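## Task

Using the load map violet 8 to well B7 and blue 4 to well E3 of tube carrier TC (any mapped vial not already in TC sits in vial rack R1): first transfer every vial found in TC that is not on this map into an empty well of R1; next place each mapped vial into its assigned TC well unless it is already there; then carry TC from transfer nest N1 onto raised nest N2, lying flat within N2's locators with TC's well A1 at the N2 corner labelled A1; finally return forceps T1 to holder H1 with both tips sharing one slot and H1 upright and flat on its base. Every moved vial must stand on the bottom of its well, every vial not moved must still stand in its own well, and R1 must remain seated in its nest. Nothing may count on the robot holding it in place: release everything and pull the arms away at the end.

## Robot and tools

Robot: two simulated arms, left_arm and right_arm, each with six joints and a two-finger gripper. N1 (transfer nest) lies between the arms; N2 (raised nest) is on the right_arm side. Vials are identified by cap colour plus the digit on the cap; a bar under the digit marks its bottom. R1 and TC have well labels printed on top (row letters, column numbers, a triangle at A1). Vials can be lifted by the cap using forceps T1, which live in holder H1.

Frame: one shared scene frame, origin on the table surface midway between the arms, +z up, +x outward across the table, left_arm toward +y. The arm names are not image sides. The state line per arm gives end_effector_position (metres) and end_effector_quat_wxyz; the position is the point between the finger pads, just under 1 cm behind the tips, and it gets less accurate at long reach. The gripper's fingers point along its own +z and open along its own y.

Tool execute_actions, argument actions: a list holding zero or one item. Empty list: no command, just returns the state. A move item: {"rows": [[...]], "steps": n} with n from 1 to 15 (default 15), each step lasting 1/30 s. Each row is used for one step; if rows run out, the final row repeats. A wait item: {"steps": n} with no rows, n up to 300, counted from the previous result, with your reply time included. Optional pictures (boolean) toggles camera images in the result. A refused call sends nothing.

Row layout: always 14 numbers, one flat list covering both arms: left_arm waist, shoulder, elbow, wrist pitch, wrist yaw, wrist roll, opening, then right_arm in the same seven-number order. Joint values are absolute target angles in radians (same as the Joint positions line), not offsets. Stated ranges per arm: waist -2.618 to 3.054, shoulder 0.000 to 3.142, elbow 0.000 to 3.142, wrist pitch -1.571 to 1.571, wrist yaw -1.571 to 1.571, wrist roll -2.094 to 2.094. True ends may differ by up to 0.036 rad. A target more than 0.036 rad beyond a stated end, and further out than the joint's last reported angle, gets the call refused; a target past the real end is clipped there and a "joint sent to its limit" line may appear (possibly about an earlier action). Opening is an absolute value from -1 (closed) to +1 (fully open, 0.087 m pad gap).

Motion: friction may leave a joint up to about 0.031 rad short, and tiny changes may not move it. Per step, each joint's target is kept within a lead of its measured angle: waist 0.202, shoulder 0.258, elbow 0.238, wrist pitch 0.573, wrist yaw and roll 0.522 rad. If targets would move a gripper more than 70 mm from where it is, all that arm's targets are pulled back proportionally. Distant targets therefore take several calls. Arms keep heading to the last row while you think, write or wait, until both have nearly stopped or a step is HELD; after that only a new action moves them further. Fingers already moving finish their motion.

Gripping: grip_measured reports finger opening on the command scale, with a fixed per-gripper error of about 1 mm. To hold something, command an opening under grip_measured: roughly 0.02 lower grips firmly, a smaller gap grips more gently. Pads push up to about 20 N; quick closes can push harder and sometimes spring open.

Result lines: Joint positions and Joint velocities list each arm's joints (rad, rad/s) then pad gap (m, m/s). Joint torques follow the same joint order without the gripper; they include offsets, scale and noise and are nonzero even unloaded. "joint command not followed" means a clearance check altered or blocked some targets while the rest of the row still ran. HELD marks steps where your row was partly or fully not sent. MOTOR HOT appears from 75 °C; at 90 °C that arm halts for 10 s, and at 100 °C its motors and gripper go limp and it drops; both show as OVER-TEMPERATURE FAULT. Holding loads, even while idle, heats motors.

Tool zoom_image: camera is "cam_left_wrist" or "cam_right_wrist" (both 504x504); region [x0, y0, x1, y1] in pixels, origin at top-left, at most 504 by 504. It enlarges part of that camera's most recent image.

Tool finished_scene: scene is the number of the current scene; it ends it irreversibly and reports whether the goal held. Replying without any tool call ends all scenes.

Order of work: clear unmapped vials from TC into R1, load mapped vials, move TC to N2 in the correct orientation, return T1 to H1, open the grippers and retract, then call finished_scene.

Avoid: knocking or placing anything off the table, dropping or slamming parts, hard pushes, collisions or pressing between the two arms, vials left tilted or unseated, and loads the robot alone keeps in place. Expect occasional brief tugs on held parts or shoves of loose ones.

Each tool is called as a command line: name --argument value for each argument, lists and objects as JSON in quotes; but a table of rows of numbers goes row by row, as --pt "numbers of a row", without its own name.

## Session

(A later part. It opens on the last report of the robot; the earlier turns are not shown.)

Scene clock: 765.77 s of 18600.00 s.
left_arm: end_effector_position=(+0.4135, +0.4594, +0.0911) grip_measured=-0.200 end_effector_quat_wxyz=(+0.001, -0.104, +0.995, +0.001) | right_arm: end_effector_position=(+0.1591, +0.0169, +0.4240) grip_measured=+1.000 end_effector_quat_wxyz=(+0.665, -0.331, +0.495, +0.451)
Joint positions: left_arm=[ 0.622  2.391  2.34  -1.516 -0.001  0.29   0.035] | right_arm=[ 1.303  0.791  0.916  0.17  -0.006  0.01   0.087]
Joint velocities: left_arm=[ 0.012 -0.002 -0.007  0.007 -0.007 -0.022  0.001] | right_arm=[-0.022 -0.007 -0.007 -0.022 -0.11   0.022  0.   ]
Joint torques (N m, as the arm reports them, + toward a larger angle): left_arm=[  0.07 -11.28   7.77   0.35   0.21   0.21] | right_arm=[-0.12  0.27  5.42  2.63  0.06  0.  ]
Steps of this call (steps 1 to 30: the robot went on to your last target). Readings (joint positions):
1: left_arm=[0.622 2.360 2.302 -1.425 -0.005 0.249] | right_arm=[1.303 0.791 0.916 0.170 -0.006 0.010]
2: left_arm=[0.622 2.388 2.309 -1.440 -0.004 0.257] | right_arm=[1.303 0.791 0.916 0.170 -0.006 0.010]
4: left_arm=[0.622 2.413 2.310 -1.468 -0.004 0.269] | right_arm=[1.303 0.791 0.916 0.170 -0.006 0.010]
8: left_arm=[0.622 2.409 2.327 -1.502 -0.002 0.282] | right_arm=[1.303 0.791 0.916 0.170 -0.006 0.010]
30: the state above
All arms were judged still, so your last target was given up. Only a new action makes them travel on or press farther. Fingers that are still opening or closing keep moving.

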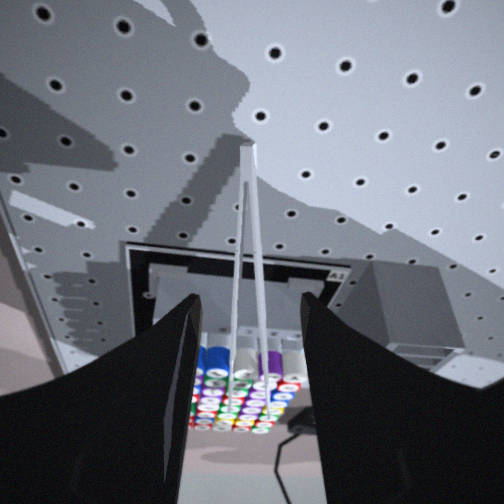

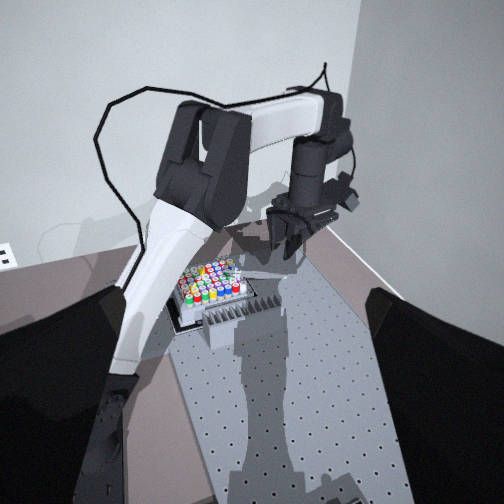

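execute_actions --actions '[{"rows":[[0.622,2.38,2.3,-1.46,0.01,0.295,-0.3,1.3,0.8,0.9,0.2,0,0,1],[0.622,2.38,2.275,-1.43,0.01,0.295,-0.4,1.3,0.8,0.9,0.2,0,0,1],[0.622,2.38,2.25,-1.4,0.01,0.295,-0.4,1.3,0.8,0.9,0.2,0,0,1],[0.622,2.38,2.225,-1.375,0.01,0.295,-0.4,1.3,0.8,0.9,0.2,0,0,1],[0.622,2.38,2.2,-1.35,0.01,0.295,-0.4,1.3,0.8,0.9,0.2,0,0,1],[0.622,2.38,2.175,-1.325,0.01,0.295,-0.4,1.3,0.8,0.9,0.2,0,0,1],[0.622,2.38,2.15,-1.3,0.01,0.295,-0.4,1.3,0.8,0.9,0.2,0,0,1],[0.622,2.38,2.13,-1.295,0.01,0.295,-0.4,1.3,0.8,0.9,0.2,0,0,1],[0.622,2.38,2.115,-1.295,0.01,0.295,-0.4,1.3,0.8,0.9,0.2,0,0,1]],"steps":15}]' --pictures false

execute_actions --actions '[{"steps":20}]'

zoom_image --camera "cam_right_wrist" --region '[220, 210, 340, 330]'

Scene clock: 781.83 s of 18600.00 s.
left_arm: end_effector_position=(+0.4133, +0.4594, +0.0427) grip_measured=-0.400 end_effector_quat_wxyz=(-0.005, -0.104, +0.995, -0.002) | right_arm: end_effector_position=(+0.1591, +0.0169, +0.4240) grip_measured=+1.000 end_effector_quat_wxyz=(+0.665, -0.331, +0.495, +0.451)
Joint positions: left_arm=[ 0.622  2.385  2.133 -1.33  -0.001  0.29   0.026] | right_arm=[ 1.303  0.791  0.916  0.17  -0.006  0.01   0.087]
Joint velocities: left_arm=[-0.007  0.012 -0.002  0.154  0.007  0.051 -0.001] | right_arm=[-0.002  0.002  0.007 -0.007  0.066 -0.11   0.   ]
Joint torques (N m, as the arm reports them, + toward a larger angle): left_arm=[  0.03 -10.77   4.78   0.54   0.21   0.21] | right_arm=[-0.12  0.27  5.43  2.63  0.05  0.  ]
Steps of this call (steps 1 to 90: nothing new was sent; then 12.57 s passed at rest; steps 91 to 105: all 15 steps of this action). Readings (joint positions):
91: left_arm=[0.622 2.391 2.337 -1.511 -0.001 0.290] | right_arm=[1.303 0.791 0.916 0.170 -0.006 0.010]
92: left_arm=[0.622 2.390 2.328 -1.499 -0.001 0.290] | right_arm=[1.303 0.791 0.916 0.170 -0.006 0.010]
94: left_arm=[0.622 2.386 2.292 -1.462 -0.001 0.290] | right_arm=[1.303 0.791 0.916 0.170 -0.006 0.010]
98: left_arm=[0.622 2.385 2.192 -1.381 -0.001 0.290] | right_arm=[1.303 0.791 0.916 0.170 -0.006 0.010]
105: the state above

Scene clock: 782.50 s of 18600.00 s.
left_arm: end_effector_position=(+0.4173, +0.4616, +0.0420) grip_measured=-0.400 end_effector_quat_wxyz=(+0.003, -0.104, +0.995, +0.002) | right_arm: end_effector_position=(+0.1591, +0.0169, +0.4240) grip_measured=+1.000 end_effector_quat_wxyz=(+0.665, -0.331, +0.495, +0.451)
Joint positions: left_arm=[ 0.622  2.385  2.133 -1.311 -0.001  0.29   0.026] | right_arm=[ 1.303  0.791  0.916  0.17  -0.006  0.01   0.087]
Joint velocities: left_arm=[-0.012 -0.002 -0.002  0.022 -0.037 -0.051  0.001] | right_arm=[ 0.002  0.002  0.007  0.081 -0.007  0.022  0.   ]
Joint torques (N m, as the arm reports them, + toward a larger angle): left_arm=[  0.04 -10.92   4.84   0.59   0.2    0.21] | right_arm=[-0.13  0.27  5.42  2.63  0.06  0.  ]
Steps of this call (steps 1 to 20: the robot went on to your last target). Readings (joint positions):
1: left_arm=[0.622 2.385 2.133 -1.325 -0.001 0.290] | right_arm=[1.303 0.791 0.916 0.170 -0.006 0.010]
2: left_arm=[0.622 2.385 2.133 -1.322 -0.001 0.290] | right_arm=[1.303 0.791 0.916 0.170 -0.006 0.010]
4: left_arm=[0.622 2.385 2.133 -1.318 -0.001 0.290] | right_arm=[1.303 0.791 0.916 0.170 -0.006 0.010]
8: left_arm=[0.622 2.385 2.133 -1.313 -0.001 0.290] | right_arm=[1.303 0.791 0.916 0.170 -0.006 0.010]
20: the state above

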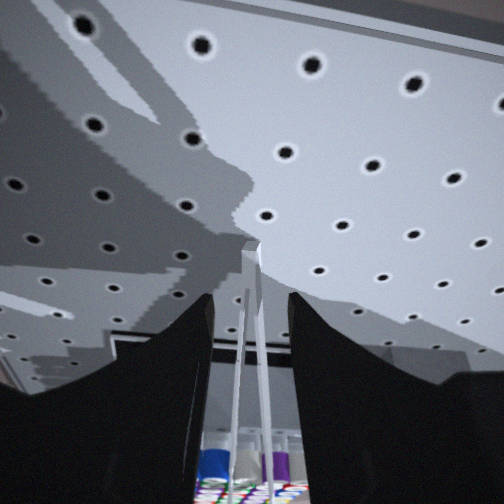

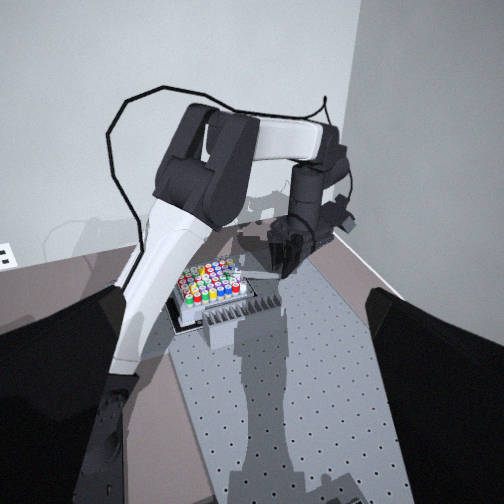

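Region (220, 210, 340, 330) of cam_right_wrist's 504x504 image, scaled by 4.200, with more detail than that image has.

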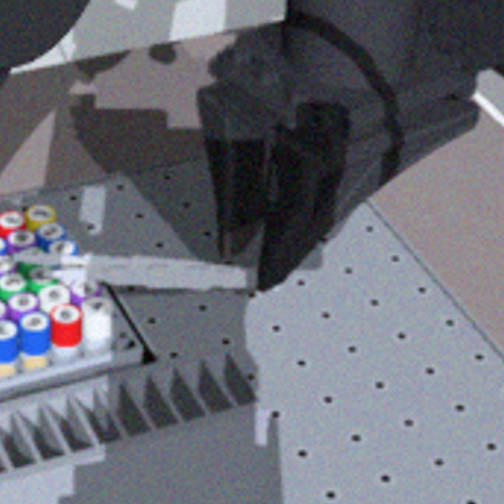

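execute_actions --actions '[{"rows":[[0.622,2.38,2.1,-1.285,0.01,0.295,-0.4,1.3,0.8,0.9,0.2,0,0,1],[0.622,2.38,2.09,-1.275,0.01,0.295,-0.4,1.3,0.8,0.9,0.2,0,0,1],[0.622,2.38,2.08,-1.265,0.01,0.295,-0.4,1.3,0.8,0.9,0.2,0,0,1],[0.622,2.38,2.07,-1.263,0.01,0.295,-0.4,1.3,0.8,0.9,0.2,0,0,1],[0.622,2.38,2.06,-1.263,0.01,0.295,-0.4,1.3,0.8,0.9,0.2,0,0,1],[0.622,2.38,2.05,-1.263,0.01,0.295,-0.4,1.3,0.8,0.9,0.2,0,0,1]],"steps":15}]' --pictures false

execute_actions --actions '[{"rows":[[0.622,2.38,2.05,-1.263,0.01,0.295,-0.5,1.3,0.8,0.9,0.2,0,0,1],[0.622,2.38,2.05,-1.263,0.01,0.295,-0.6,1.3,0.8,0.9,0.2,0,0,1],[0.622,2.38,2.05,-1.263,0.01,0.295,-0.66,1.3,0.8,0.9,0.2,0,0,1],[0.622,2.38,2.05,-1.263,0.01,0.295,-0.7,1.3,0.8,0.9,0.2,0,0,1],[0.622,2.38,2.05,-1.263,0.01,0.295,-0.74,1.3,0.8,0.9,0.2,0,0,1]],"steps":12}]'

zoom_image --camera "cam_right_wrist" --region '[220, 210, 340, 330]'

Scene clock: 801.87 s of 18600.00 s.
left_arm: end_effector_position=(+0.4099, +0.4575, +0.0278) grip_measured=-0.400 end_effector_quat_wxyz=(-0.011, -0.104, +0.995, -0.004) | right_arm: end_effector_position=(+0.1591, +0.0169, +0.4240) grip_measured=+1.000 end_effector_quat_wxyz=(+0.665, -0.331, +0.495, +0.451)
Joint positions: left_arm=[ 0.622  2.385  2.072 -1.281 -0.001  0.29   0.026] | right_arm=[ 1.303  0.791  0.916  0.17  -0.006  0.01   0.087]
Joint velocities: left_arm=[-0.012  0.017 -0.017  0.007 -0.007 -0.037 -0.   ] | right_arm=[-0.007 -0.007 -0.007  0.037  0.007 -0.066  0.   ]
Joint torques (N m, as the arm reports them, + toward a larger angle): left_arm=[  0.04 -10.8    4.54   0.53   0.21   0.21] | right_arm=[-0.12  0.27  5.42  2.63  0.06  0.  ]
Steps of this call (steps 1 to 15: the robot went on to your last target; steps 16 to 90: nothing new was sent; then 15.87 s passed at rest; steps 91 to 105: all 15 steps of this action). Readings (joint positions):
91: left_arm=[0.622 2.385 2.133 -1.310 -0.001 0.290] | right_arm=[1.303 0.791 0.916 0.170 -0.006 0.010]
92: left_arm=[0.622 2.385 2.130 -1.306 -0.001 0.290] | right_arm=[1.303 0.791 0.916 0.170 -0.006 0.010]
94: left_arm=[0.622 2.385 2.116 -1.293 -0.001 0.290] | right_arm=[1.303 0.791 0.916 0.170 -0.006 0.010]
98: left_arm=[0.622 2.385 2.077 -1.285 -0.001 0.290] | right_arm=[1.303 0.791 0.916 0.170 -0.006 0.010]
105: the state above

Scene clock: 802.27 s of 18600.00 s.
left_arm: end_effector_position=(+0.4104, +0.4578, +0.0277) grip_measured=-0.740 end_effector_quat_wxyz=(-0.010, -0.104, +0.995, -0.004) | right_arm: end_effector_position=(+0.1591, +0.0169, +0.4240) grip_measured=+1.000 end_effector_quat_wxyz=(+0.665, -0.331, +0.495, +0.451)
Joint positions: left_arm=[ 0.622  2.385  2.072 -1.279 -0.001  0.29   0.011] | right_arm=[ 1.303  0.791  0.916  0.17  -0.006  0.01   0.087]
Joint velocities: left_arm=[-0.012 -0.017  0.002  0.037 -0.125 -0.022 -0.001] | right_arm=[-0.002  0.022 -0.007  0.007 -0.022 -0.051  0.   ]
Joint torques (N m, as the arm reports them, + toward a larger angle): left_arm=[  0.03 -10.82   4.66   0.55   0.21   0.21] | right_arm=[-0.13  0.27  5.42  2.63  0.05  0.  ]
Steps of this call (steps 1 to 12: all 12 steps of this action). Readings (joint positions):
1: left_arm=[0.622 2.385 2.072 -1.281 -0.001 0.290] | right_arm=[1.303 0.791 0.916 0.170 -0.006 0.010]
2: left_arm=[0.622 2.385 2.072 -1.280 -0.001 0.290] | right_arm=[1.303 0.791 0.916 0.170 -0.006 0.010]
4: left_arm=[0.622 2.385 2.072 -1.280 -0.001 0.290] | right_arm=[1.303 0.791 0.916 0.170 -0.006 0.010]
8: left_arm=[0.622 2.385 2.072 -1.279 -0.001 0.290] | right_arm=[1.303 0.791 0.916 0.170 -0.006 0.010]
12: the state above

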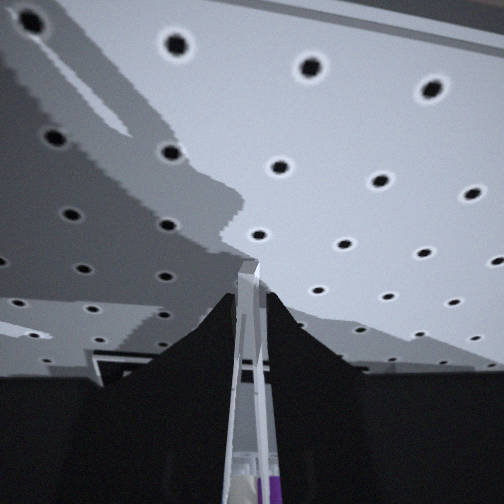

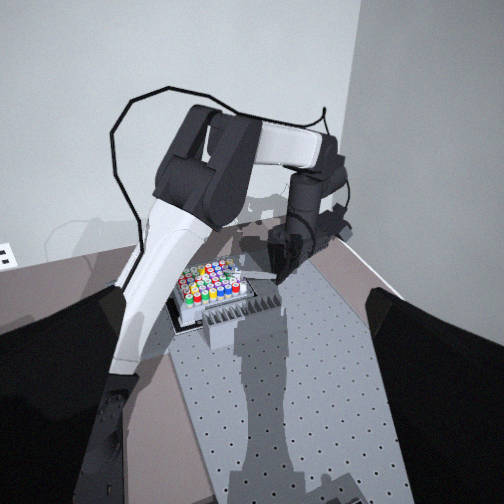

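Region (220, 210, 340, 330) of cam_right_wrist's 504x504 image, scaled by 4.200, with more detail than that image has.

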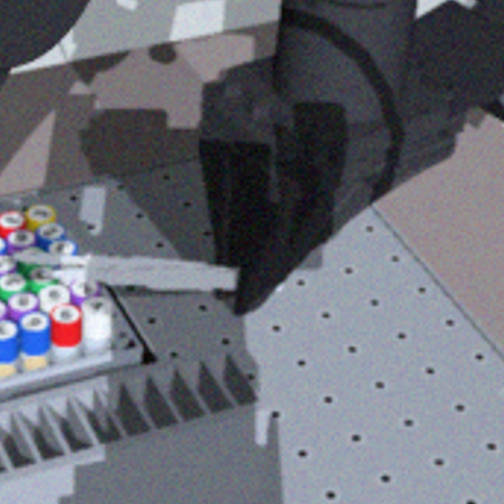

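execute_actions --actions '[{"rows":[[0.622,2.38,2.05,-1.263,0.01,0.295,-0.76,1.3,0.8,0.9,0.2,0,0,1],[0.622,2.38,2.05,-1.263,0.01,0.295,-0.78,1.3,0.8,0.9,0.2,0,0,1],[0.622,2.38,2.05,-1.263,0.01,0.295,-0.8,1.3,0.8,0.9,0.2,0,0,1],[0.622,2.38,2.05,-1.263,0.01,0.295,-0.82,1.3,0.8,0.9,0.2,0,0,1],[0.622,2.38,2.05,-1.263,0.01,0.295,-0.835,1.3,0.8,0.9,0.2,0,0,1],[0.622,2.38,2.05,-1.263,0.01,0.295,-0.85,1.3,0.8,0.9,0.2,0,0,1],[0.622,2.38,2.05,-1.263,0.01,0.295,-0.86,1.3,0.8,0.9,0.2,0,0,1],[0.622,2.38,2.05,-1.263,0.01,0.295,-0.87,1.3,0.8,0.9,0.2,0,0,1],[0.622,2.38,2.05,-1.263,0.01,0.295,-0.88,1.3,0.8,0.9,0.2,0,0,1],[0.622,2.38,2.05,-1.263,0.01,0.295,-0.89,1.3,0.8,0.9,0.2,0,0,1],[0.622,2.38,2.05,-1.263,0.01,0.295,-0.9,1.3,0.8,0.9,0.2,0,0,1]],"steps":15}]'

Scene clock: 812.33 s of 18600.00 s.
left_arm: end_effector_position=(+0.4106, +0.4577, +0.0277) grip_measured=-0.896 end_effector_quat_wxyz=(-0.010, -0.104, +0.995, -0.004) | right_arm: end_effector_position=(+0.1591, +0.0169, +0.4240) grip_measured=+1.000 end_effector_quat_wxyz=(+0.665, -0.331, +0.495, +0.451)
Joint positions: left_arm=[ 0.622  2.385  2.072 -1.278  0.001  0.291  0.005] | right_arm=[ 1.303  0.791  0.916  0.17  -0.006  0.01   0.087]
Joint velocities: left_arm=[ 0.007 -0.017 -0.012 -0.022  0.022 -0.022  0.   ] | right_arm=[-0.007 -0.007  0.002  0.007 -0.095  0.037  0.   ]
Joint torques (N m, as the arm reports them, + toward a larger angle): left_arm=[  0.05 -10.85   4.55   0.54   0.2    0.21] | right_arm=[-0.12  0.26  5.42  2.63  0.06  0.  ]
Steps of this call (steps 1 to 15: the robot went on to your last target; steps 16 to 90: nothing new was sent; then 6.57 s passed at rest; steps 91 to 105: all 15 steps of this action). Readings (joint positions):
91: left_arm=[0.622 2.385 2.072 -1.279 -0.001 0.290] | right_arm=[1.303 0.791 0.916 0.170 -0.006 0.010]
92: left_arm=[0.622 2.385 2.072 -1.279 -0.001 0.290] | right_arm=[1.303 0.791 0.916 0.170 -0.006 0.010]
94: left_arm=[0.622 2.385 2.072 -1.279 -0.001 0.290] | right_arm=[1.303 0.791 0.916 0.170 -0.006 0.010]
98: left_arm=[0.622 2.385 2.072 -1.278 -0.001 0.291] | right_arm=[1.303 0.791 0.916 0.170 -0.006 0.010]
105: the state above

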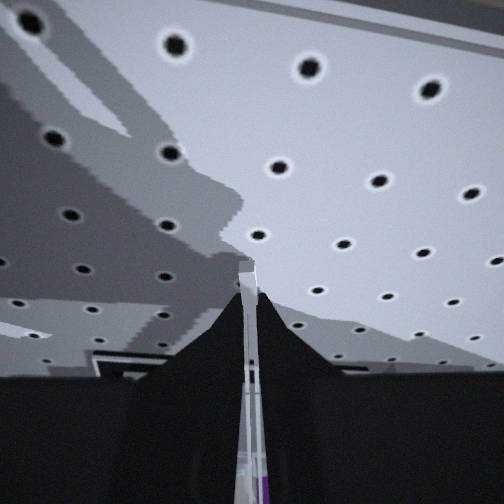

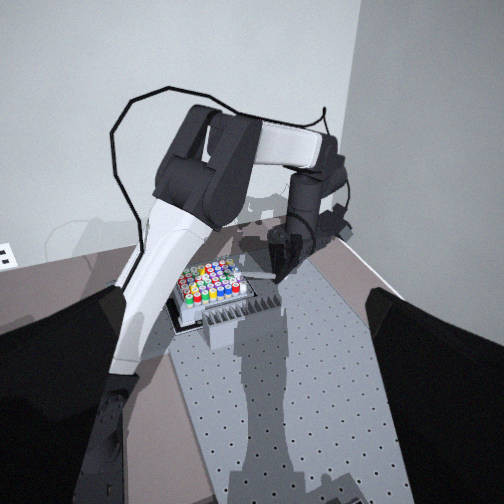

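execute_actions --actions '[{"rows":[[0.622,2.38,2.07,-1.27,0.01,0.295,-0.91,1.3,0.8,0.9,0.2,0,0,1],[0.622,2.38,2.07,-1.27,0.01,0.295,-0.915,1.3,0.8,0.9,0.2,0,0,1],[0.622,2.36,2.07,-1.28,0.01,0.295,-0.915,1.3,0.8,0.9,0.2,0,0,1],[0.622,2.34,2.07,-1.3,0.01,0.295,-0.915,1.3,0.8,0.9,0.2,0,0,1],[0.622,2.32,2.07,-1.32,0.01,0.295,-0.915,1.3,0.8,0.9,0.2,0,0,1],[0.622,2.3,2.07,-1.34,0.01,0.295,-0.915,1.3,0.8,0.9,0.2,0,0,1],[0.622,2.27,2.07,-1.36,0.01,0.295,-0.915,1.3,0.8,0.9,0.2,0,0,1],[0.622,2.24,2.07,-1.38,0.01,0.295,-0.915,1.3,0.8,0.9,0.2,0,0,1],[0.622,2.2,2.07,-1.38,0.01,0.295,-0.915,1.3,0.8,0.9,0.2,0,0,1],[0.622,2.16,2.07,-1.38,0.01,0.295,-0.915,1.3,0.8,0.9,0.2,0,0,1],[0.622,2.12,2.07,-1.38,0.01,0.295,-0.915,1.3,0.8,0.9,0.2,0,0,1],[0.622,2.08,2.07,-1.38,0.01,0.295,-0.915,1.3,0.8,0.9,0.2,0,0,1],[0.622,2.04,2.07,-1.38,0.01,0.295,-0.915,1.3,0.8,0.9,0.2,0,0,1],[0.622,2.0,2.07,-1.38,0.01,0.295,-0.915,1.3,0.8,0.9,0.2,0,0,1],[0.622,1.96,2.07,-1.38,0.01,0.295,-0.915,1.3,0.8,0.9,0.2,0,0,1]],"steps":15}]' --pictures false

execute_actions --actions '[{"steps":20}]'

Scene clock: 831.17 s of 18600.00 s.
left_arm: end_effector_position=(+0.4000, +0.4519, +0.1614) grip_measured=-0.904 end_effector_quat_wxyz=(+0.112, -0.103, +0.987, +0.046) | right_arm: end_effector_position=(+0.1591, +0.0169, +0.4240) grip_measured=+1.000 end_effector_quat_wxyz=(+0.665, -0.331, +0.495, +0.451)
Joint positions: left_arm=[ 0.622  2.05   2.072 -1.35   0.001  0.291  0.004] | right_arm=[ 1.303  0.791  0.916  0.17  -0.006  0.01   0.087]
Joint velocities: left_arm=[-0.012 -1.341 -0.017 -0.022 -0.022 -0.022  0.   ] | right_arm=[ 0.002  0.007 -0.007 -0.022 -0.022 -0.066  0.   ]
Joint torques (N m, as the arm reports them, + toward a larger angle): left_arm=[ 0.02 -9.11  6.17  0.67  0.2   0.2 ] | right_arm=[-0.12  0.26  5.43  2.63  0.06  0.  ]
Steps of this call (steps 1 to 15: the robot went on to your last target; steps 16 to 90: nothing new was sent; then 15.33 s passed at rest; steps 91 to 105: all 15 steps of this action). Readings (joint positions):
91: left_arm=[0.622 2.385 2.072 -1.278 0.001 0.291] | right_arm=[1.303 0.791 0.916 0.170 -0.006 0.010]
92: left_arm=[0.622 2.385 2.072 -1.278 0.001 0.291] | right_arm=[1.303 0.791 0.916 0.170 -0.006 0.010]
94: left_arm=[0.622 2.382 2.072 -1.280 0.001 0.291] | right_arm=[1.303 0.791 0.916 0.170 -0.006 0.010]
98: left_arm=[0.622 2.333 2.072 -1.314 0.001 0.291] | right_arm=[1.303 0.791 0.916 0.170 -0.006 0.010]
105: the state above

Scene clock: 831.83 s of 18600.00 s.
left_arm: end_effector_position=(+0.3902, +0.4465, +0.1959) grip_measured=-0.904 end_effector_quat_wxyz=(+0.145, -0.102, +0.982, +0.060) | right_arm: end_effector_position=(+0.1591, +0.0169, +0.4240) grip_measured=+1.000 end_effector_quat_wxyz=(+0.665, -0.331, +0.495, +0.451)
Joint positions: left_arm=[ 0.622  1.957  2.072 -1.371  0.001  0.291  0.004] | right_arm=[ 1.303  0.791  0.916  0.17  -0.006  0.01   0.087]
Joint velocities: left_arm=[ 0.017  0.017  0.007  0.066  0.022  0.007 -0.   ] | right_arm=[-0.007 -0.002 -0.007 -0.037 -0.007 -0.007  0.   ]
Joint torques (N m, as the arm reports them, + toward a larger angle): left_arm=[ 0.04 -7.79  6.14  0.92  0.19  0.2 ] | right_arm=[-0.13  0.27  5.41  2.63  0.06  0.  ]
Steps of this call (steps 1 to 20: the robot went on to your last target). Readings (joint positions):
1: left_arm=[0.622 2.006 2.072 -1.352 0.001 0.291] | right_arm=[1.303 0.791 0.916 0.170 -0.006 0.010]
2: left_arm=[0.622 1.968 2.072 -1.352 0.001 0.291] | right_arm=[1.303 0.791 0.916 0.170 -0.006 0.010]
4: left_arm=[0.622 1.925 2.072 -1.355 0.001 0.291] | right_arm=[1.303 0.791 0.916 0.170 -0.006 0.010]
8: left_arm=[0.622 1.934 2.072 -1.363 0.001 0.291] | right_arm=[1.303 0.791 0.916 0.170 -0.006 0.010]
20: the state above

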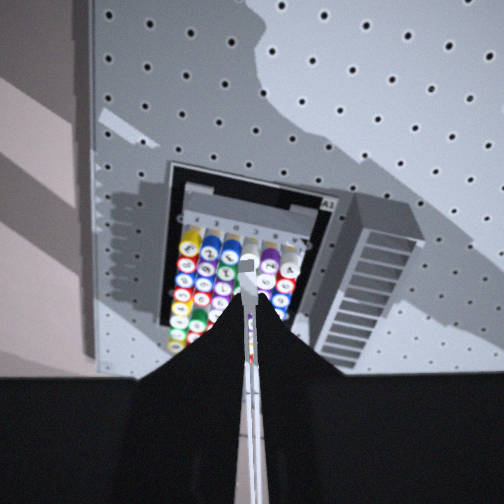

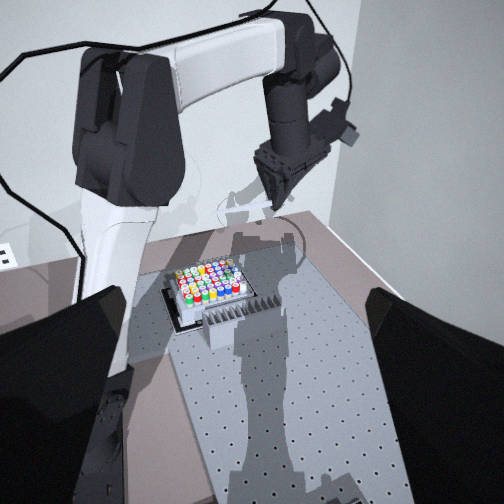

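execute_actions --actions '[{"rows":[[0.64,1.9,1.98,-1.2,0.06,0.27,-0.92,1.3,0.8,0.9,0.2,0,0,1],[0.64,1.9,1.98,-1.2,0.06,0.27,-0.92,1.3,0.8,0.9,0.2,0,0,1],[0.66,1.82,1.86,-1.0,0.12,0.24,-0.92,1.3,0.8,0.9,0.2,0,0,1],[0.66,1.82,1.86,-1.0,0.12,0.24,-0.92,1.3,0.8,0.9,0.2,0,0,1],[0.68,1.74,1.74,-0.82,0.18,0.21,-0.92,1.3,0.8,0.9,0.2,0,0,1],[0.68,1.74,1.74,-0.82,0.18,0.21,-0.92,1.3,0.8,0.9,0.2,0,0,1],[0.7,1.66,1.62,-0.66,0.24,0.18,-0.92,1.3,0.8,0.9,0.2,0,0,1],[0.7,1.66,1.62,-0.66,0.24,0.18,-0.92,1.3,0.8,0.9,0.2,0,0,1],[0.72,1.58,1.5,-0.5,0.3,0.15,-0.92,1.3,0.8,0.9,0.2,0,0,1],[0.72,1.58,1.5,-0.5,0.3,0.15,-0.92,1.3,0.8,0.9,0.2,0,0,1],[0.74,1.5,1.38,-0.35,0.36,0.12,-0.92,1.3,0.8,0.9,0.2,0,0,1],[0.74,1.5,1.38,-0.35,0.36,0.12,-0.92,1.3,0.8,0.9,0.2,0,0,1],[0.76,1.42,1.26,-0.2,0.42,0.09,-0.92,1.3,0.8,0.9,0.2,0,0,1],[0.76,1.42,1.26,-0.2,0.42,0.09,-0.92,1.3,0.8,0.9,0.2,0,0,1],[0.78,1.34,1.14,-0.05,0.48,0.06,-0.92,1.3,0.8,0.9,0.2,0,0,1]],"steps":15}]' --pictures false

execute_actions --actions '[{"rows":[[0.78,1.34,1.14,-0.05,0.48,0.06,-0.92,1.3,0.8,0.9,0.2,0,0,1],[0.8,1.26,1.0,0.1,0.54,0.03,-0.92,1.3,0.8,0.9,0.2,0,0,1],[0.8,1.26,1.0,0.1,0.54,0.03,-0.92,1.3,0.8,0.9,0.2,0,0,1],[0.82,1.18,0.86,0.25,0.6,0,-0.92,1.3,0.8,0.9,0.2,0,0,1],[0.82,1.18,0.86,0.25,0.6,0,-0.92,1.3,0.8,0.9,0.2,0,0,1],[0.84,1.1,0.72,0.4,0.66,-0.005,-0.92,1.3,0.8,0.9,0.2,0,0,1],[0.84,1.1,0.72,0.4,0.66,-0.005,-0.92,1.3,0.8,0.9,0.2,0,0,1],[0.85,1.03,0.6,0.52,0.732,-0.005,-0.92,1.3,0.8,0.9,0.2,0,0,1],[0.85,1.03,0.6,0.52,0.732,-0.005,-0.92,1.3,0.8,0.9,0.2,0,0,1],[0.85,0.98,0.5,0.625,0.732,-0.005,-0.92,1.3,0.8,0.9,0.2,0,0,1],[0.85,0.98,0.5,0.625,0.732,-0.005,-0.92,1.3,0.8,0.9,0.2,0,0,1],[0.85,0.965,0.42,0.625,0.732,-0.005,-0.92,1.3,0.8,0.9,0.2,0,0,1],[0.85,0.965,0.42,0.625,0.732,-0.005,-0.92,1.3,0.8,0.9,0.2,0,0,1],[0.85,0.965,0.35,0.625,0.732,-0.005,-0.92,1.3,0.8,0.9,0.2,0,0,1]],"steps":15}]' --pictures false

execute_actions --actions '[{"steps":30}]'

Scene clock: 851.37 s of 18600.00 s.
left_arm: end_effector_position=(+0.4185, +0.4520, +0.2367) grip_measured=-0.904 end_effector_quat_wxyz=(+0.500, -0.134, +0.855, +0.044) | right_arm: end_effector_position=(+0.1591, +0.0169, +0.4240) grip_measured=+1.000 end_effector_quat_wxyz=(+0.665, -0.331, +0.495, +0.451)
Joint positions: left_arm=[ 0.753  1.435  1.289 -0.407  0.333  0.132  0.004] | right_arm=[ 1.303  0.791  0.916  0.17  -0.006  0.01   0.087]
Joint velocities: left_arm=[ 0.291 -1.248 -1.971  2.63   0.842 -0.476 -0.001] | right_arm=[-0.012  0.002  0.002  0.066  0.007 -0.037  0.   ]
Joint torques (N m, as the arm reports them, + toward a larger angle): left_arm=[ 0.88 -6.11  5.41  1.35  0.24  0.09] | right_arm=[-0.13  0.26  5.42  2.63  0.06  0.  ]
Steps of this call (steps 1 to 15: the robot went on to your last target; steps 16 to 90: nothing new was sent; then 16.03 s passed at rest; steps 91 to 105: all 15 steps of this action). Readings (joint positions):
91: left_arm=[0.623 1.948 2.054 -1.347 0.009 0.288] | right_arm=[1.303 0.791 0.916 0.170 -0.006 0.010]
92: left_arm=[0.625 1.937 2.031 -1.319 0.017 0.286] | right_arm=[1.303 0.791 0.916 0.170 -0.006 0.010]
94: left_arm=[0.636 1.886 1.936 -1.211 0.050 0.272] | right_arm=[1.303 0.791 0.916 0.170 -0.006 0.010]
98: left_arm=[0.679 1.734 1.702 -0.942 0.140 0.229] | right_arm=[1.303 0.791 0.916 0.170 -0.006 0.010]
105: the state above

Scene clock: 851.87 s of 18600.00 s.
left_arm: end_effector_position=(+0.3625, +0.3726, +0.2030) grip_measured=-0.904 end_effector_quat_wxyz=(+0.696, -0.015, +0.718, +0.002) | right_arm: end_effector_position=(+0.1591, +0.0169, +0.4240) grip_measured=+1.000 end_effector_quat_wxyz=(+0.665, -0.331, +0.495, +0.451)
Joint positions: left_arm=[0.842 0.975 0.416 0.519 0.694 0.007 0.004] | right_arm=[ 1.303  0.791  0.916  0.17  -0.006  0.01   0.087]
Joint velocities: left_arm=[ 0.012  0.012 -0.926  0.505  0.256 -0.11  -0.   ] | right_arm=[-0.012 -0.012 -0.032 -0.022 -0.066 -0.007  0.   ]
Joint torques (N m, as the arm reports them, + toward a larger angle): left_arm=[ 0.7  -1.75  6.57  2.03  0.14  0.14] | right_arm=[-0.13  0.27  5.42  2.63  0.06  0.  ]
Steps of this call (steps 1 to 15: all 15 steps of this action). Readings (joint positions):
1: left_arm=[0.762 1.396 1.232 -0.339 0.361 0.118] | right_arm=[1.303 0.791 0.916 0.170 -0.006 0.010]
2: left_arm=[0.772 1.355 1.166 -0.253 0.392 0.102] | right_arm=[1.303 0.791 0.916 0.170 -0.006 0.010]
4: left_arm=[0.792 1.274 1.034 -0.100 0.451 0.073] | right_arm=[1.303 0.791 0.916 0.170 -0.006 0.010]
8: left_arm=[0.831 1.118 0.757 0.192 0.571 0.030] | right_arm=[1.303 0.791 0.916 0.170 -0.006 0.010]
15: the state above

Scene clock: 852.87 s of 18600.00 s.
left_arm: end_effector_position=(+0.3599, +0.3651, +0.1954) grip_measured=-0.904 end_effector_quat_wxyz=(+0.704, -0.002, +0.710, -0.004) | right_arm: end_effector_position=(+0.1591, +0.0169, +0.4240) grip_measured=+1.000 end_effector_quat_wxyz=(+0.665, -0.331, +0.495, +0.451)
Joint positions: left_arm=[ 0.842  0.975  0.36   0.602  0.722 -0.     0.004] | right_arm=[ 1.303  0.791  0.916  0.17  -0.006  0.01   0.087]
Joint velocities: left_arm=[-0.027 -0.012 -0.007  0.007  0.007  0.007 -0.   ] | right_arm=[ 0.007  0.002  0.002 -0.007 -0.081 -0.037  0.   ]
Joint torques (N m, as the arm reports them, + toward a larger angle): left_arm=[ 0.7  -1.71  6.3   1.95  0.19  0.12] | right_arm=[-0.13  0.28  5.42  2.63  0.06  0.  ]
Steps of this call (steps 1 to 30: the robot went on to your last target). Readings (joint positions):
1: left_arm=[0.842 0.975 0.390 0.531 0.701 0.006] | right_arm=[1.303 0.791 0.916 0.170 -0.006 0.010]
2: left_arm=[0.842 0.975 0.372 0.536 0.705 0.005] | right_arm=[1.303 0.791 0.916 0.170 -0.006 0.010]
4: left_arm=[0.842 0.975 0.360 0.547 0.712 0.003] | right_arm=[1.303 0.791 0.916 0.170 -0.006 0.010]
8: left_arm=[0.842 0.975 0.360 0.581 0.718 0.001] | right_arm=[1.303 0.791 0.916 0.170 -0.006 0.010]
30: the state above
All arms were judged still, so your last target was given up. Only a new action makes them travel on or press farther. Fingers that are still opening or closing keep moving.

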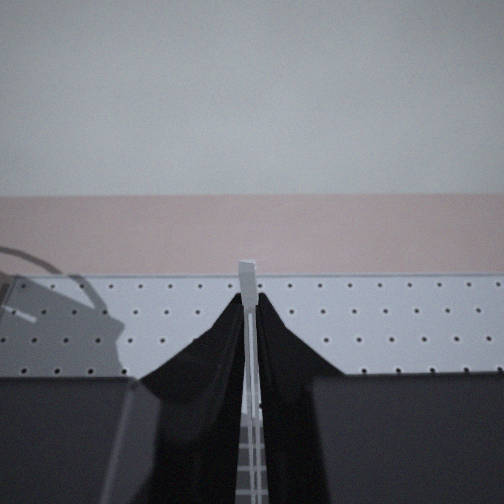

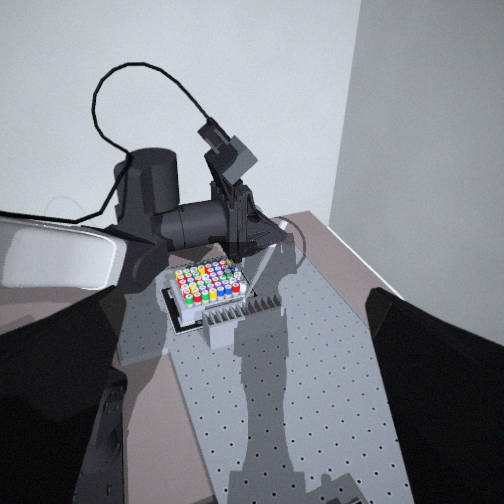

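execute_actions --actions '[{"rows":[[0.85,0.965,0.35,0.625,0.732,-0.005,-0.92,1.3,1.0,0.85,0.5,0,0,1],[0.85,0.965,0.35,0.625,0.732,-0.005,-0.92,1.3,1.0,0.85,0.5,0,0,1],[0.85,0.965,0.35,0.625,0.732,-0.005,-0.92,1.3,1.0,0.85,0.5,0,0,1],[0.85,0.965,0.35,0.625,0.732,-0.005,-0.92,1.29,1.2,0.8,0.8,0,0,1],[0.85,0.965,0.35,0.625,0.732,-0.005,-0.92,1.29,1.2,0.8,0.8,0,0,1],[0.85,0.965,0.35,0.625,0.732,-0.005,-0.92,1.29,1.2,0.8,0.8,0,0,1],[0.85,0.965,0.35,0.625,0.732,-0.005,-0.92,1.28,1.4,0.75,1.05,0,0,1],[0.85,0.965,0.35,0.625,0.732,-0.005,-0.92,1.28,1.4,0.75,1.05,0,0,1],[0.85,0.965,0.35,0.625,0.732,-0.005,-0.92,1.28,1.4,0.75,1.05,0,0,1],[0.85,0.965,0.35,0.625,0.732,-0.005,-0.92,1.27,1.5,0.72,1.2,0,0,1],[0.85,0.965,0.35,0.625,0.732,-0.005,-0.92,1.27,1.5,0.72,1.2,0,0,1],[0.85,0.965,0.35,0.625,0.732,-0.005,-0.92,1.27,1.6,0.7,1.2,0,0,1]],"steps":15}]' --pictures false

execute_actions --actions '[{"steps":30}]'

Scene clock: 873.23 s of 18600.00 s.
left_arm: end_effector_position=(+0.3599, +0.3651, +0.1955) grip_measured=-0.904 end_effector_quat_wxyz=(+0.704, -0.001, +0.710, -0.004) | right_arm: end_effector_position=(+0.2302, +0.1615, +0.2089) grip_measured=+1.000 end_effector_quat_wxyz=(+0.623, -0.362, +0.557, +0.413)
Joint positions: left_arm=[ 0.842  0.975  0.36   0.603  0.722 -0.     0.004] | right_arm=[ 1.282  1.612  0.704  1.025 -0.006  0.01   0.087]
Joint velocities: left_arm=[-0.012  0.012  0.007  0.007 -0.051  0.007 -0.   ] | right_arm=[-0.002  0.379 -0.173  0.476  0.037 -0.051  0.   ]
Joint torques (N m, as the arm reports them, + toward a larger angle): left_arm=[ 0.71 -1.72  6.3   1.96  0.19  0.12] | right_arm=[-0.81 -8.86  6.73  3.73  0.05  0.  ]
Steps of this call (steps 1 to 90: nothing new was sent; then 16.87 s passed at rest; steps 91 to 105: all 15 steps of this action). Readings (joint positions):
91: left_arm=[0.842 0.975 0.360 0.602 0.722 -0.000] | right_arm=[1.303 0.816 0.908 0.226 -0.006 0.010]
92: left_arm=[0.842 0.975 0.360 0.602 0.722 -0.000] | right_arm=[1.303 0.861 0.908 0.299 -0.006 0.010]
94: left_arm=[0.842 0.975 0.360 0.603 0.722 -0.000] | right_arm=[1.303 0.973 0.886 0.430 -0.006 0.010]
98: left_arm=[0.842 0.975 0.360 0.603 0.722 -0.000] | right_arm=[1.299 1.276 0.809 0.737 -0.006 0.010]
105: the state above

Scene clock: 874.23 s of 18600.00 s.
left_arm: end_effector_position=(+0.3599, +0.3651, +0.1955) grip_measured=-0.904 end_effector_quat_wxyz=(+0.704, -0.001, +0.710, -0.004) | right_arm: end_effector_position=(+0.2298, +0.1604, +0.2418) grip_measured=+1.000 end_effector_quat_wxyz=(+0.659, -0.334, +0.513, +0.437)
Joint positions: left_arm=[ 0.842  0.975  0.36   0.603  0.722 -0.     0.004] | right_arm=[ 1.282  1.615  0.699  1.169 -0.006  0.01   0.087]
Joint velocities: left_arm=[-0.017 -0.007 -0.007  0.007  0.066 -0.022  0.   ] | right_arm=[ 0.012 -0.002  0.012  0.037 -0.125 -0.037  0.   ]
Joint torques (N m, as the arm reports them, + toward a larger angle): left_arm=[ 0.71 -1.73  6.3   1.96  0.19  0.12] | right_arm=[-0.78 -7.15  6.12  2.68  0.06  0.  ]
Steps of this call (steps 1 to 30: the robot went on to your last target). Readings (joint positions):
1: left_arm=[0.842 0.975 0.360 0.603 0.722 -0.000] | right_arm=[1.282 1.620 0.700 1.040 -0.006 0.010]
2: left_arm=[0.842 0.975 0.360 0.603 0.722 -0.000] | right_arm=[1.282 1.621 0.699 1.055 -0.006 0.010]
4: left_arm=[0.842 0.975 0.360 0.603 0.722 -0.000] | right_arm=[1.282 1.619 0.699 1.097 -0.006 0.010]
8: left_arm=[0.842 0.975 0.360 0.603 0.722 -0.000] | right_arm=[1.282 1.615 0.699 1.145 -0.006 0.010]
30: the state above
All arms were judged still, so your last target was given up. Only a new action makes them travel on or press farther. Fingers that are still opening or closing keep moving.

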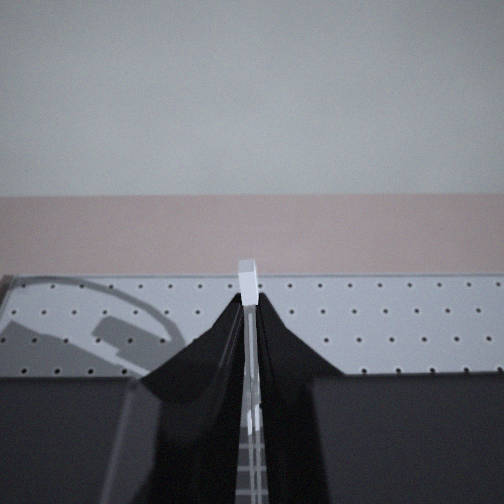

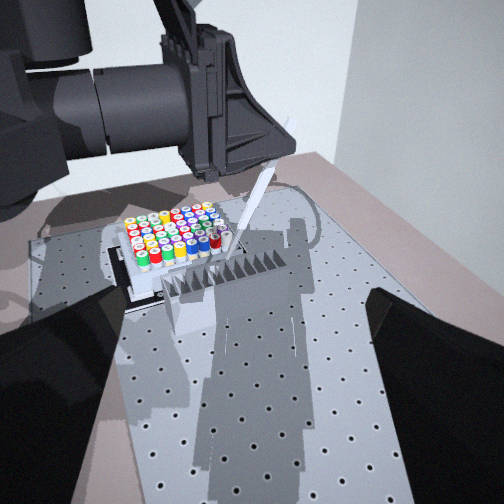

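execute_actions --actions '[{"rows":[[0.85,0.99,0.33,0.67,0.732,-0.005,-0.92,1.27,1.6,0.7,1.2,0,0,1],[0.85,1.0,0.32,0.7,0.732,-0.005,-0.92,1.27,1.6,0.7,1.2,0,0,1],[0.85,1.01,0.31,0.73,0.732,-0.005,-0.92,1.27,1.6,0.7,1.2,0,0,1],[0.85,1.02,0.3,0.755,0.732,-0.005,-0.92,1.27,1.6,0.7,1.2,0,0,1],[0.85,1.03,0.29,0.78,0.732,-0.005,-0.92,1.27,1.6,0.7,1.2,0,0,1],[0.85,1.04,0.28,0.785,0.732,-0.005,-0.92,1.27,1.6,0.7,1.2,0,0,1],[0.85,1.05,0.27,0.785,0.732,-0.005,-0.92,1.27,1.6,0.7,1.2,0,0,1]],"steps":15}]' --pictures false

execute_actions --actions '[{"steps":20}]'

zoom_image --camera "cam_right_wrist" --region '[160, 180, 320, 340]'

Scene clock: 887.70 s of 18600.00 s.
left_arm: end_effector_position=(+0.3600, +0.3652, +0.1759) grip_measured=-0.904 end_effector_quat_wxyz=(+0.707, +0.001, +0.707, -0.002) | right_arm: end_effector_position=(+0.2298, +0.1604, +0.2419) grip_measured=+1.000 end_effector_quat_wxyz=(+0.659, -0.334, +0.513, +0.437)
Joint positions: left_arm=[ 0.842  1.04   0.289  0.75   0.722 -0.     0.004] | right_arm=[ 1.282  1.615  0.699  1.169 -0.006  0.01   0.087]
Joint velocities: left_arm=[-0.012  0.017 -0.022  0.066  0.037 -0.037  0.   ] | right_arm=[-0.007  0.012 -0.002  0.051 -0.007  0.007  0.   ]
Joint torques (N m, as the arm reports them, + toward a larger angle): left_arm=[ 0.7  -0.55  5.45  1.97  0.18  0.12] | right_arm=[-0.79 -7.14  6.09  2.68  0.06  0.  ]
Steps of this call (steps 1 to 90: nothing new was sent; then 9.97 s passed at rest; steps 91 to 105: all 15 steps of this action). Readings (joint positions):
91: left_arm=[0.842 0.975 0.359 0.608 0.722 -0.000] | right_arm=[1.282 1.615 0.699 1.169 -0.006 0.010]
92: left_arm=[0.842 0.977 0.356 0.622 0.722 -0.000] | right_arm=[1.282 1.615 0.699 1.169 -0.006 0.010]
94: left_arm=[0.842 0.988 0.343 0.662 0.722 -0.000] | right_arm=[1.282 1.615 0.699 1.169 -0.006 0.010]
98: left_arm=[0.842 1.026 0.305 0.725 0.722 -0.000] | right_arm=[1.282 1.615 0.699 1.169 -0.006 0.010]
105: the state above

Scene clock: 888.37 s of 18600.00 s.
left_arm: end_effector_position=(+0.3603, +0.3655, +0.1780) grip_measured=-0.905 end_effector_quat_wxyz=(+0.709, +0.003, +0.705, +0.000) | right_arm: end_effector_position=(+0.2298, +0.1604, +0.2419) grip_measured=+1.000 end_effector_quat_wxyz=(+0.659, -0.334, +0.513, +0.437)
Joint positions: left_arm=[ 0.842  1.04   0.289  0.76   0.722 -0.     0.004] | right_arm=[ 1.282  1.615  0.699  1.169 -0.006  0.01   0.087]
Joint velocities: left_arm=[ 0.007  0.002  0.012 -0.007 -0.022 -0.037  0.001] | right_arm=[-0.012  0.007 -0.002  0.037  0.007  0.022  0.   ]
Joint torques (N m, as the arm reports them, + toward a larger angle): left_arm=[ 0.71 -0.55  5.4   1.98  0.18  0.12] | right_arm=[-0.79 -7.14  6.1   2.68  0.06  0.  ]
Steps of this call (steps 1 to 20: the robot went on to your last target). Readings (joint positions):
1: left_arm=[0.842 1.040 0.289 0.752 0.722 -0.000] | right_arm=[1.282 1.615 0.699 1.169 -0.006 0.010]
2: left_arm=[0.842 1.040 0.289 0.754 0.722 -0.000] | right_arm=[1.282 1.615 0.699 1.169 -0.006 0.010]
4: left_arm=[0.842 1.040 0.289 0.757 0.722 -0.000] | right_arm=[1.282 1.615 0.699 1.169 -0.006 0.010]
8: left_arm=[0.842 1.040 0.289 0.759 0.722 -0.000] | right_arm=[1.282 1.615 0.699 1.169 -0.006 0.010]
20: the state above

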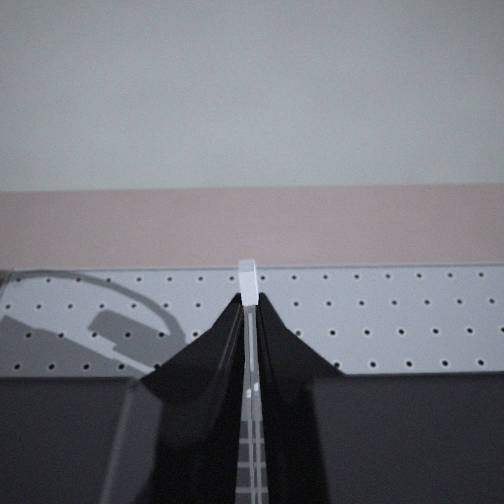

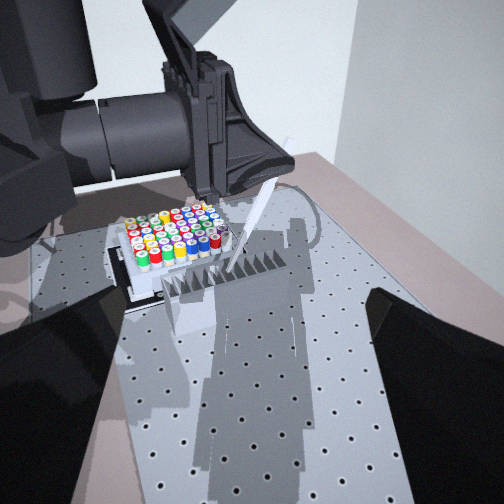

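Region (160, 180, 320, 340) of cam_right_wrist's 504x504 image, scaled by 3.150, with more detail than that image has.

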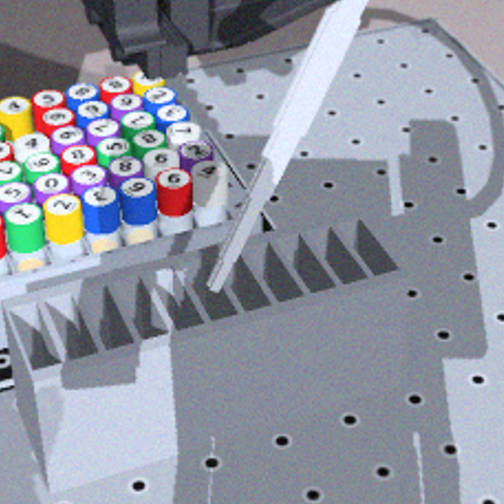

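execute_actions --actions '[]'

Scene clock: 923.87 s of 18600.00 s.
left_arm: end_effector_position=(+0.3603, +0.3655, +0.1780) grip_measured=-0.905 end_effector_quat_wxyz=(+0.709, +0.003, +0.705, +0.000) | right_arm: end_effector_position=(+0.2298, +0.1604, +0.2419) grip_measured=+1.000 end_effector_quat_wxyz=(+0.659, -0.334, +0.513, +0.437)
Joint positions: left_arm=[ 0.842  1.04   0.289  0.76   0.722 -0.     0.004] | right_arm=[ 1.282  1.615  0.699  1.169 -0.006  0.01   0.087]
Joint velocities: left_arm=[-0.007 -0.002 -0.027  0.022 -0.037 -0.066  0.   ] | right_arm=[-0.002 -0.012  0.007 -0.081 -0.007  0.022  0.   ]
Joint torques (N m, as the arm reports them, + toward a larger angle): left_arm=[ 0.71 -0.54  5.4   1.98  0.18  0.12] | right_arm=[-0.79 -7.15  6.09  2.68  0.06  0.  ]
Steps of this call (steps 1 to 15: the robot went on to your last target; steps 16 to 90: nothing new was sent; then 32.50 s passed at rest). Readings (joint positions):
1: left_arm=[0.842 1.040 0.289 0.760 0.722 -0.000] | right_arm=[1.282 1.615 0.699 1.169 -0.006 0.010]
2: left_arm=[0.842 1.040 0.289 0.760 0.722 -0.000] | right_arm=[1.282 1.615 0.699 1.169 -0.006 0.010]
4: left_arm=[0.842 1.040 0.289 0.760 0.722 -0.000] | right_arm=[1.282 1.615 0.699 1.169 -0.006 0.010]
8: left_arm=[0.842 1.040 0.289 0.760 0.722 -0.000] | right_arm=[1.282 1.615 0.699 1.169 -0.006 0.010]
90: the state above
All arms were judged still, so your last target was given up. Only a new action makes them travel on or press farther. Fingers that are still opening or closing keep moving.

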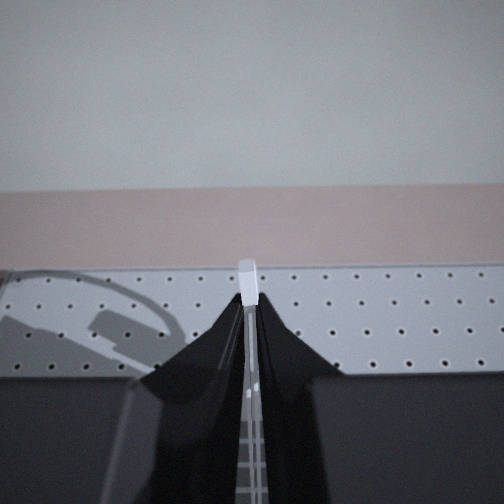

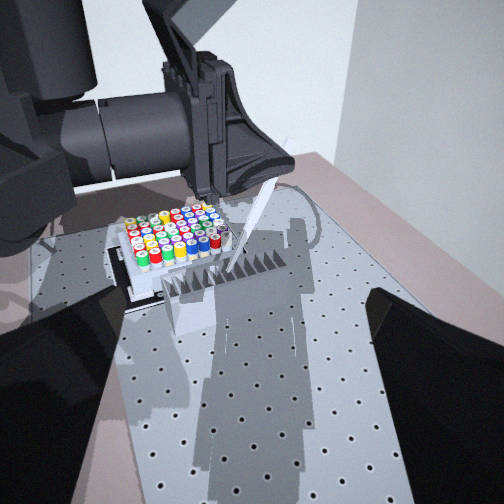

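execute_actions --actions '[{"rows":[[0.85,1.06,0.26,0.81,0.732,-0.005,-0.92,1.27,1.6,0.7,1.2,0,0,1],[0.85,1.07,0.255,0.83,0.732,-0.005,-0.92,1.27,1.6,0.7,1.2,0,0,1],[0.85,1.075,0.25,0.84,0.732,-0.005,-0.92,1.27,1.6,0.7,1.2,0,0,1],[0.85,1.08,0.245,0.85,0.732,-0.005,-0.92,1.27,1.6,0.7,1.2,0,0,1],[0.85,1.085,0.24,0.86,0.732,-0.005,-0.92,1.27,1.6,0.7,1.2,0,0,1],[0.85,1.09,0.235,0.87,0.732,-0.005,-0.92,1.27,1.6,0.7,1.2,0,0,1],[0.85,1.097,0.23,0.88,0.732,-0.005,-0.92,1.27,1.6,0.7,1.2,0,0,1],[0.85,1.105,0.225,0.885,0.732,-0.005,-0.92,1.27,1.6,0.7,1.2,0,0,1]],"steps":15}]'

zoom_image --camera "cam_right_wrist" --region '[150, 130, 330, 310]'

Scene clock: 943.50 s of 18600.00 s.
left_arm: end_effector_position=(+0.3607, +0.3655, +0.1680) grip_measured=-0.905 end_effector_quat_wxyz=(+0.712, +0.006, +0.702, +0.002) | right_arm: end_effector_position=(+0.2298, +0.1604, +0.2419) grip_measured=+1.000 end_effector_quat_wxyz=(+0.659, -0.334, +0.513, +0.437)
Joint positions: left_arm=[ 0.842  1.09   0.252  0.857  0.723 -0.001  0.004] | right_arm=[ 1.282  1.615  0.699  1.169 -0.006  0.01   0.087]
Joint velocities: left_arm=[-0.007 -0.002 -0.007 -0.007  0.007 -0.051  0.   ] | right_arm=[ 0.002 -0.012  0.002  0.051  0.022  0.007  0.   ]
Joint torques (N m, as the arm reports them, + toward a larger angle): left_arm=[ 0.7  -0.36  4.56  2.    0.16  0.13] | right_arm=[-0.79 -7.14  6.09  2.68  0.06  0.  ]
Steps of this call (steps 1 to 90: nothing new was sent; then 16.13 s passed at rest; steps 91 to 105: all 15 steps of this action). Readings (joint positions):
91: left_arm=[0.842 1.041 0.289 0.763 0.723 -0.000] | right_arm=[1.282 1.615 0.699 1.169 -0.006 0.010]
92: left_arm=[0.842 1.044 0.289 0.771 0.723 -0.000] | right_arm=[1.282 1.615 0.699 1.169 -0.006 0.010]
94: left_arm=[0.842 1.055 0.284 0.793 0.723 -0.001] | right_arm=[1.282 1.615 0.699 1.169 -0.006 0.010]
98: left_arm=[0.842 1.077 0.259 0.832 0.723 -0.001] | right_arm=[1.282 1.615 0.699 1.169 -0.006 0.010]
105: the state above

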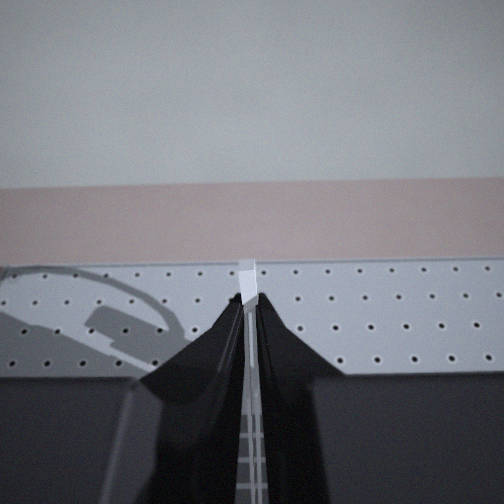

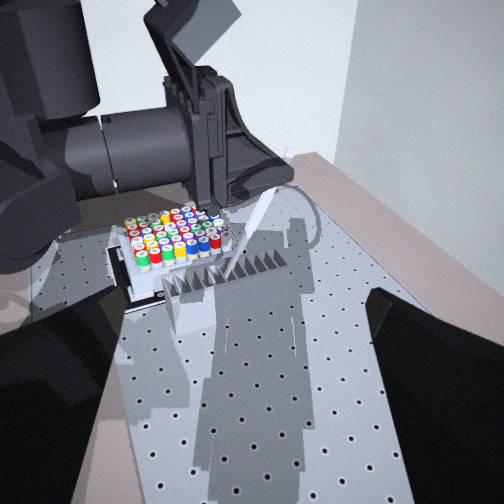

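Region (150, 130, 330, 310) of cam_right_wrist's 504x504 image, scaled by 2.800, with more detail than that image has.

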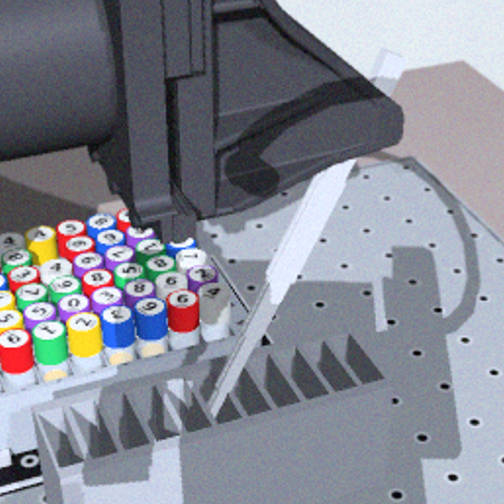

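execute_actions --actions '[{"rows":[[0.85,1.09,0.23,0.86,0.732,-0.005,-0.91,1.27,1.6,0.7,1.2,0,0,1],[0.86,1.08,0.23,0.85,0.74,-0.005,-0.905,1.27,1.6,0.7,1.2,0,0,1],[0.87,1.07,0.227,0.84,0.75,-0.005,-0.9,1.27,1.6,0.7,1.2,0,0,1],[0.88,1.058,0.223,0.832,0.76,-0.005,-0.9,1.27,1.6,0.7,1.2,0,0,1],[0.89,1.046,0.219,0.825,0.77,-0.005,-0.9,1.27,1.6,0.7,1.2,0,0,1],[0.90,1.034,0.215,0.818,0.78,-0.005,-0.9,1.27,1.6,0.7,1.2,0,0,1],[0.91,1.022,0.21,0.81,0.79,-0.005,-0.9,1.27,1.6,0.7,1.2,0,0,1],[0.92,1.01,0.205,0.803,0.80,-0.005,-0.9,1.27,1.6,0.7,1.2,0,0,1],[0.93,0.995,0.2,0.795,0.81,-0.005,-0.9,1.27,1.6,0.7,1.2,0,0,1],[0.94,0.98,0.193,0.787,0.82,-0.005,-0.9,1.27,1.6,0.7,1.2,0,0,1],[0.95,0.965,0.187,0.78,0.83,-0.005,-0.9,1.27,1.6,0.7,1.2,0,0,1],[0.953,0.96,0.185,0.775,0.832,-0.005,-0.9,1.27,1.6,0.7,1.2,0,0,1]],"steps":15}]'

zoom_image --camera "cam_right_wrist" --region '[150, 130, 330, 310]'

Scene clock: 964.17 s of 18600.00 s.
left_arm: end_effector_position=(+0.3373, +0.3708, +0.1708) grip_measured=-0.896 end_effector_quat_wxyz=(+0.715, +0.003, +0.699, +0.013) | right_arm: end_effector_position=(+0.2298, +0.1604, +0.2419) grip_measured=+1.000 end_effector_quat_wxyz=(+0.659, -0.334, +0.513, +0.437)
Joint positions: left_arm=[ 0.943  0.976  0.211  0.8    0.806 -0.003  0.005] | right_arm=[ 1.282  1.615  0.699  1.169 -0.006  0.01   0.087]
Joint velocities: left_arm=[ 0.022 -0.046 -0.012 -0.051  0.11  -0.007 -0.   ] | right_arm=[-0.012 -0.012 -0.007 -0.037 -0.022 -0.051  0.   ]
Joint torques (N m, as the arm reports them, + toward a larger angle): left_arm=[ 0.64 -1.66  4.8   1.58  0.22  0.14] | right_arm=[-0.79 -7.14  6.1   2.68  0.05  0.  ]
Steps of this call (steps 1 to 15: the robot went on to your last target; steps 16 to 90: nothing new was sent; then 17.17 s passed at rest; steps 91 to 105: all 15 steps of this action). Readings (joint positions):
91: left_arm=[0.842 1.090 0.252 0.857 0.724 -0.001] | right_arm=[1.282 1.615 0.699 1.169 -0.006 0.010]
92: left_arm=[0.843 1.090 0.252 0.857 0.726 -0.002] | right_arm=[1.282 1.615 0.699 1.169 -0.006 0.010]
94: left_arm=[0.856 1.088 0.252 0.853 0.734 -0.002] | right_arm=[1.282 1.615 0.699 1.169 -0.006 0.010]
98: left_arm=[0.895 1.047 0.241 0.835 0.759 -0.002] | right_arm=[1.282 1.615 0.699 1.169 -0.006 0.010]
105: the state above

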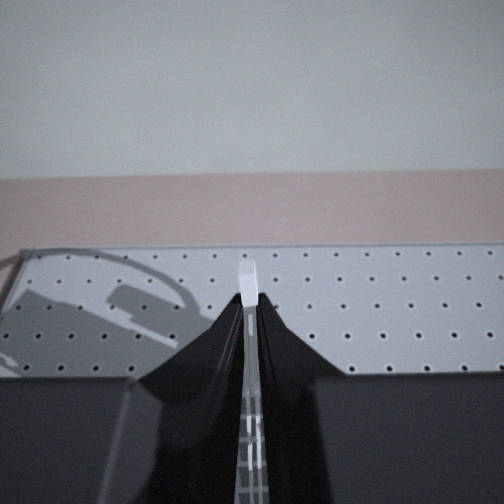

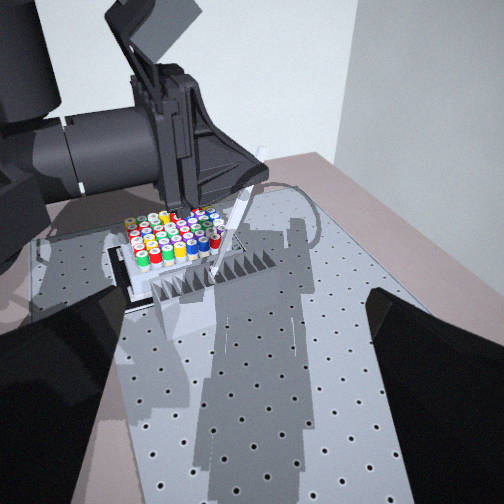

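Region (150, 130, 330, 310) of cam_right_wrist's 504x504 image, scaled by 2.800, with more detail than that image has.

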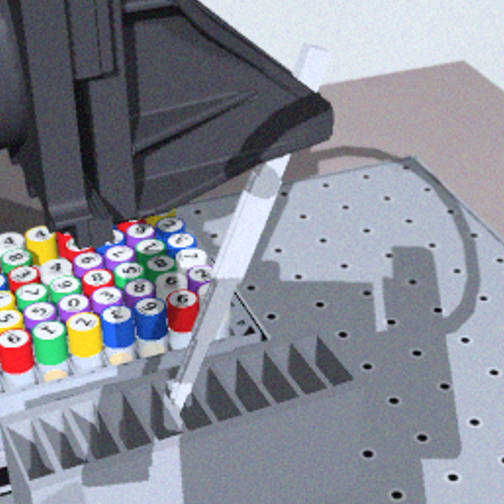

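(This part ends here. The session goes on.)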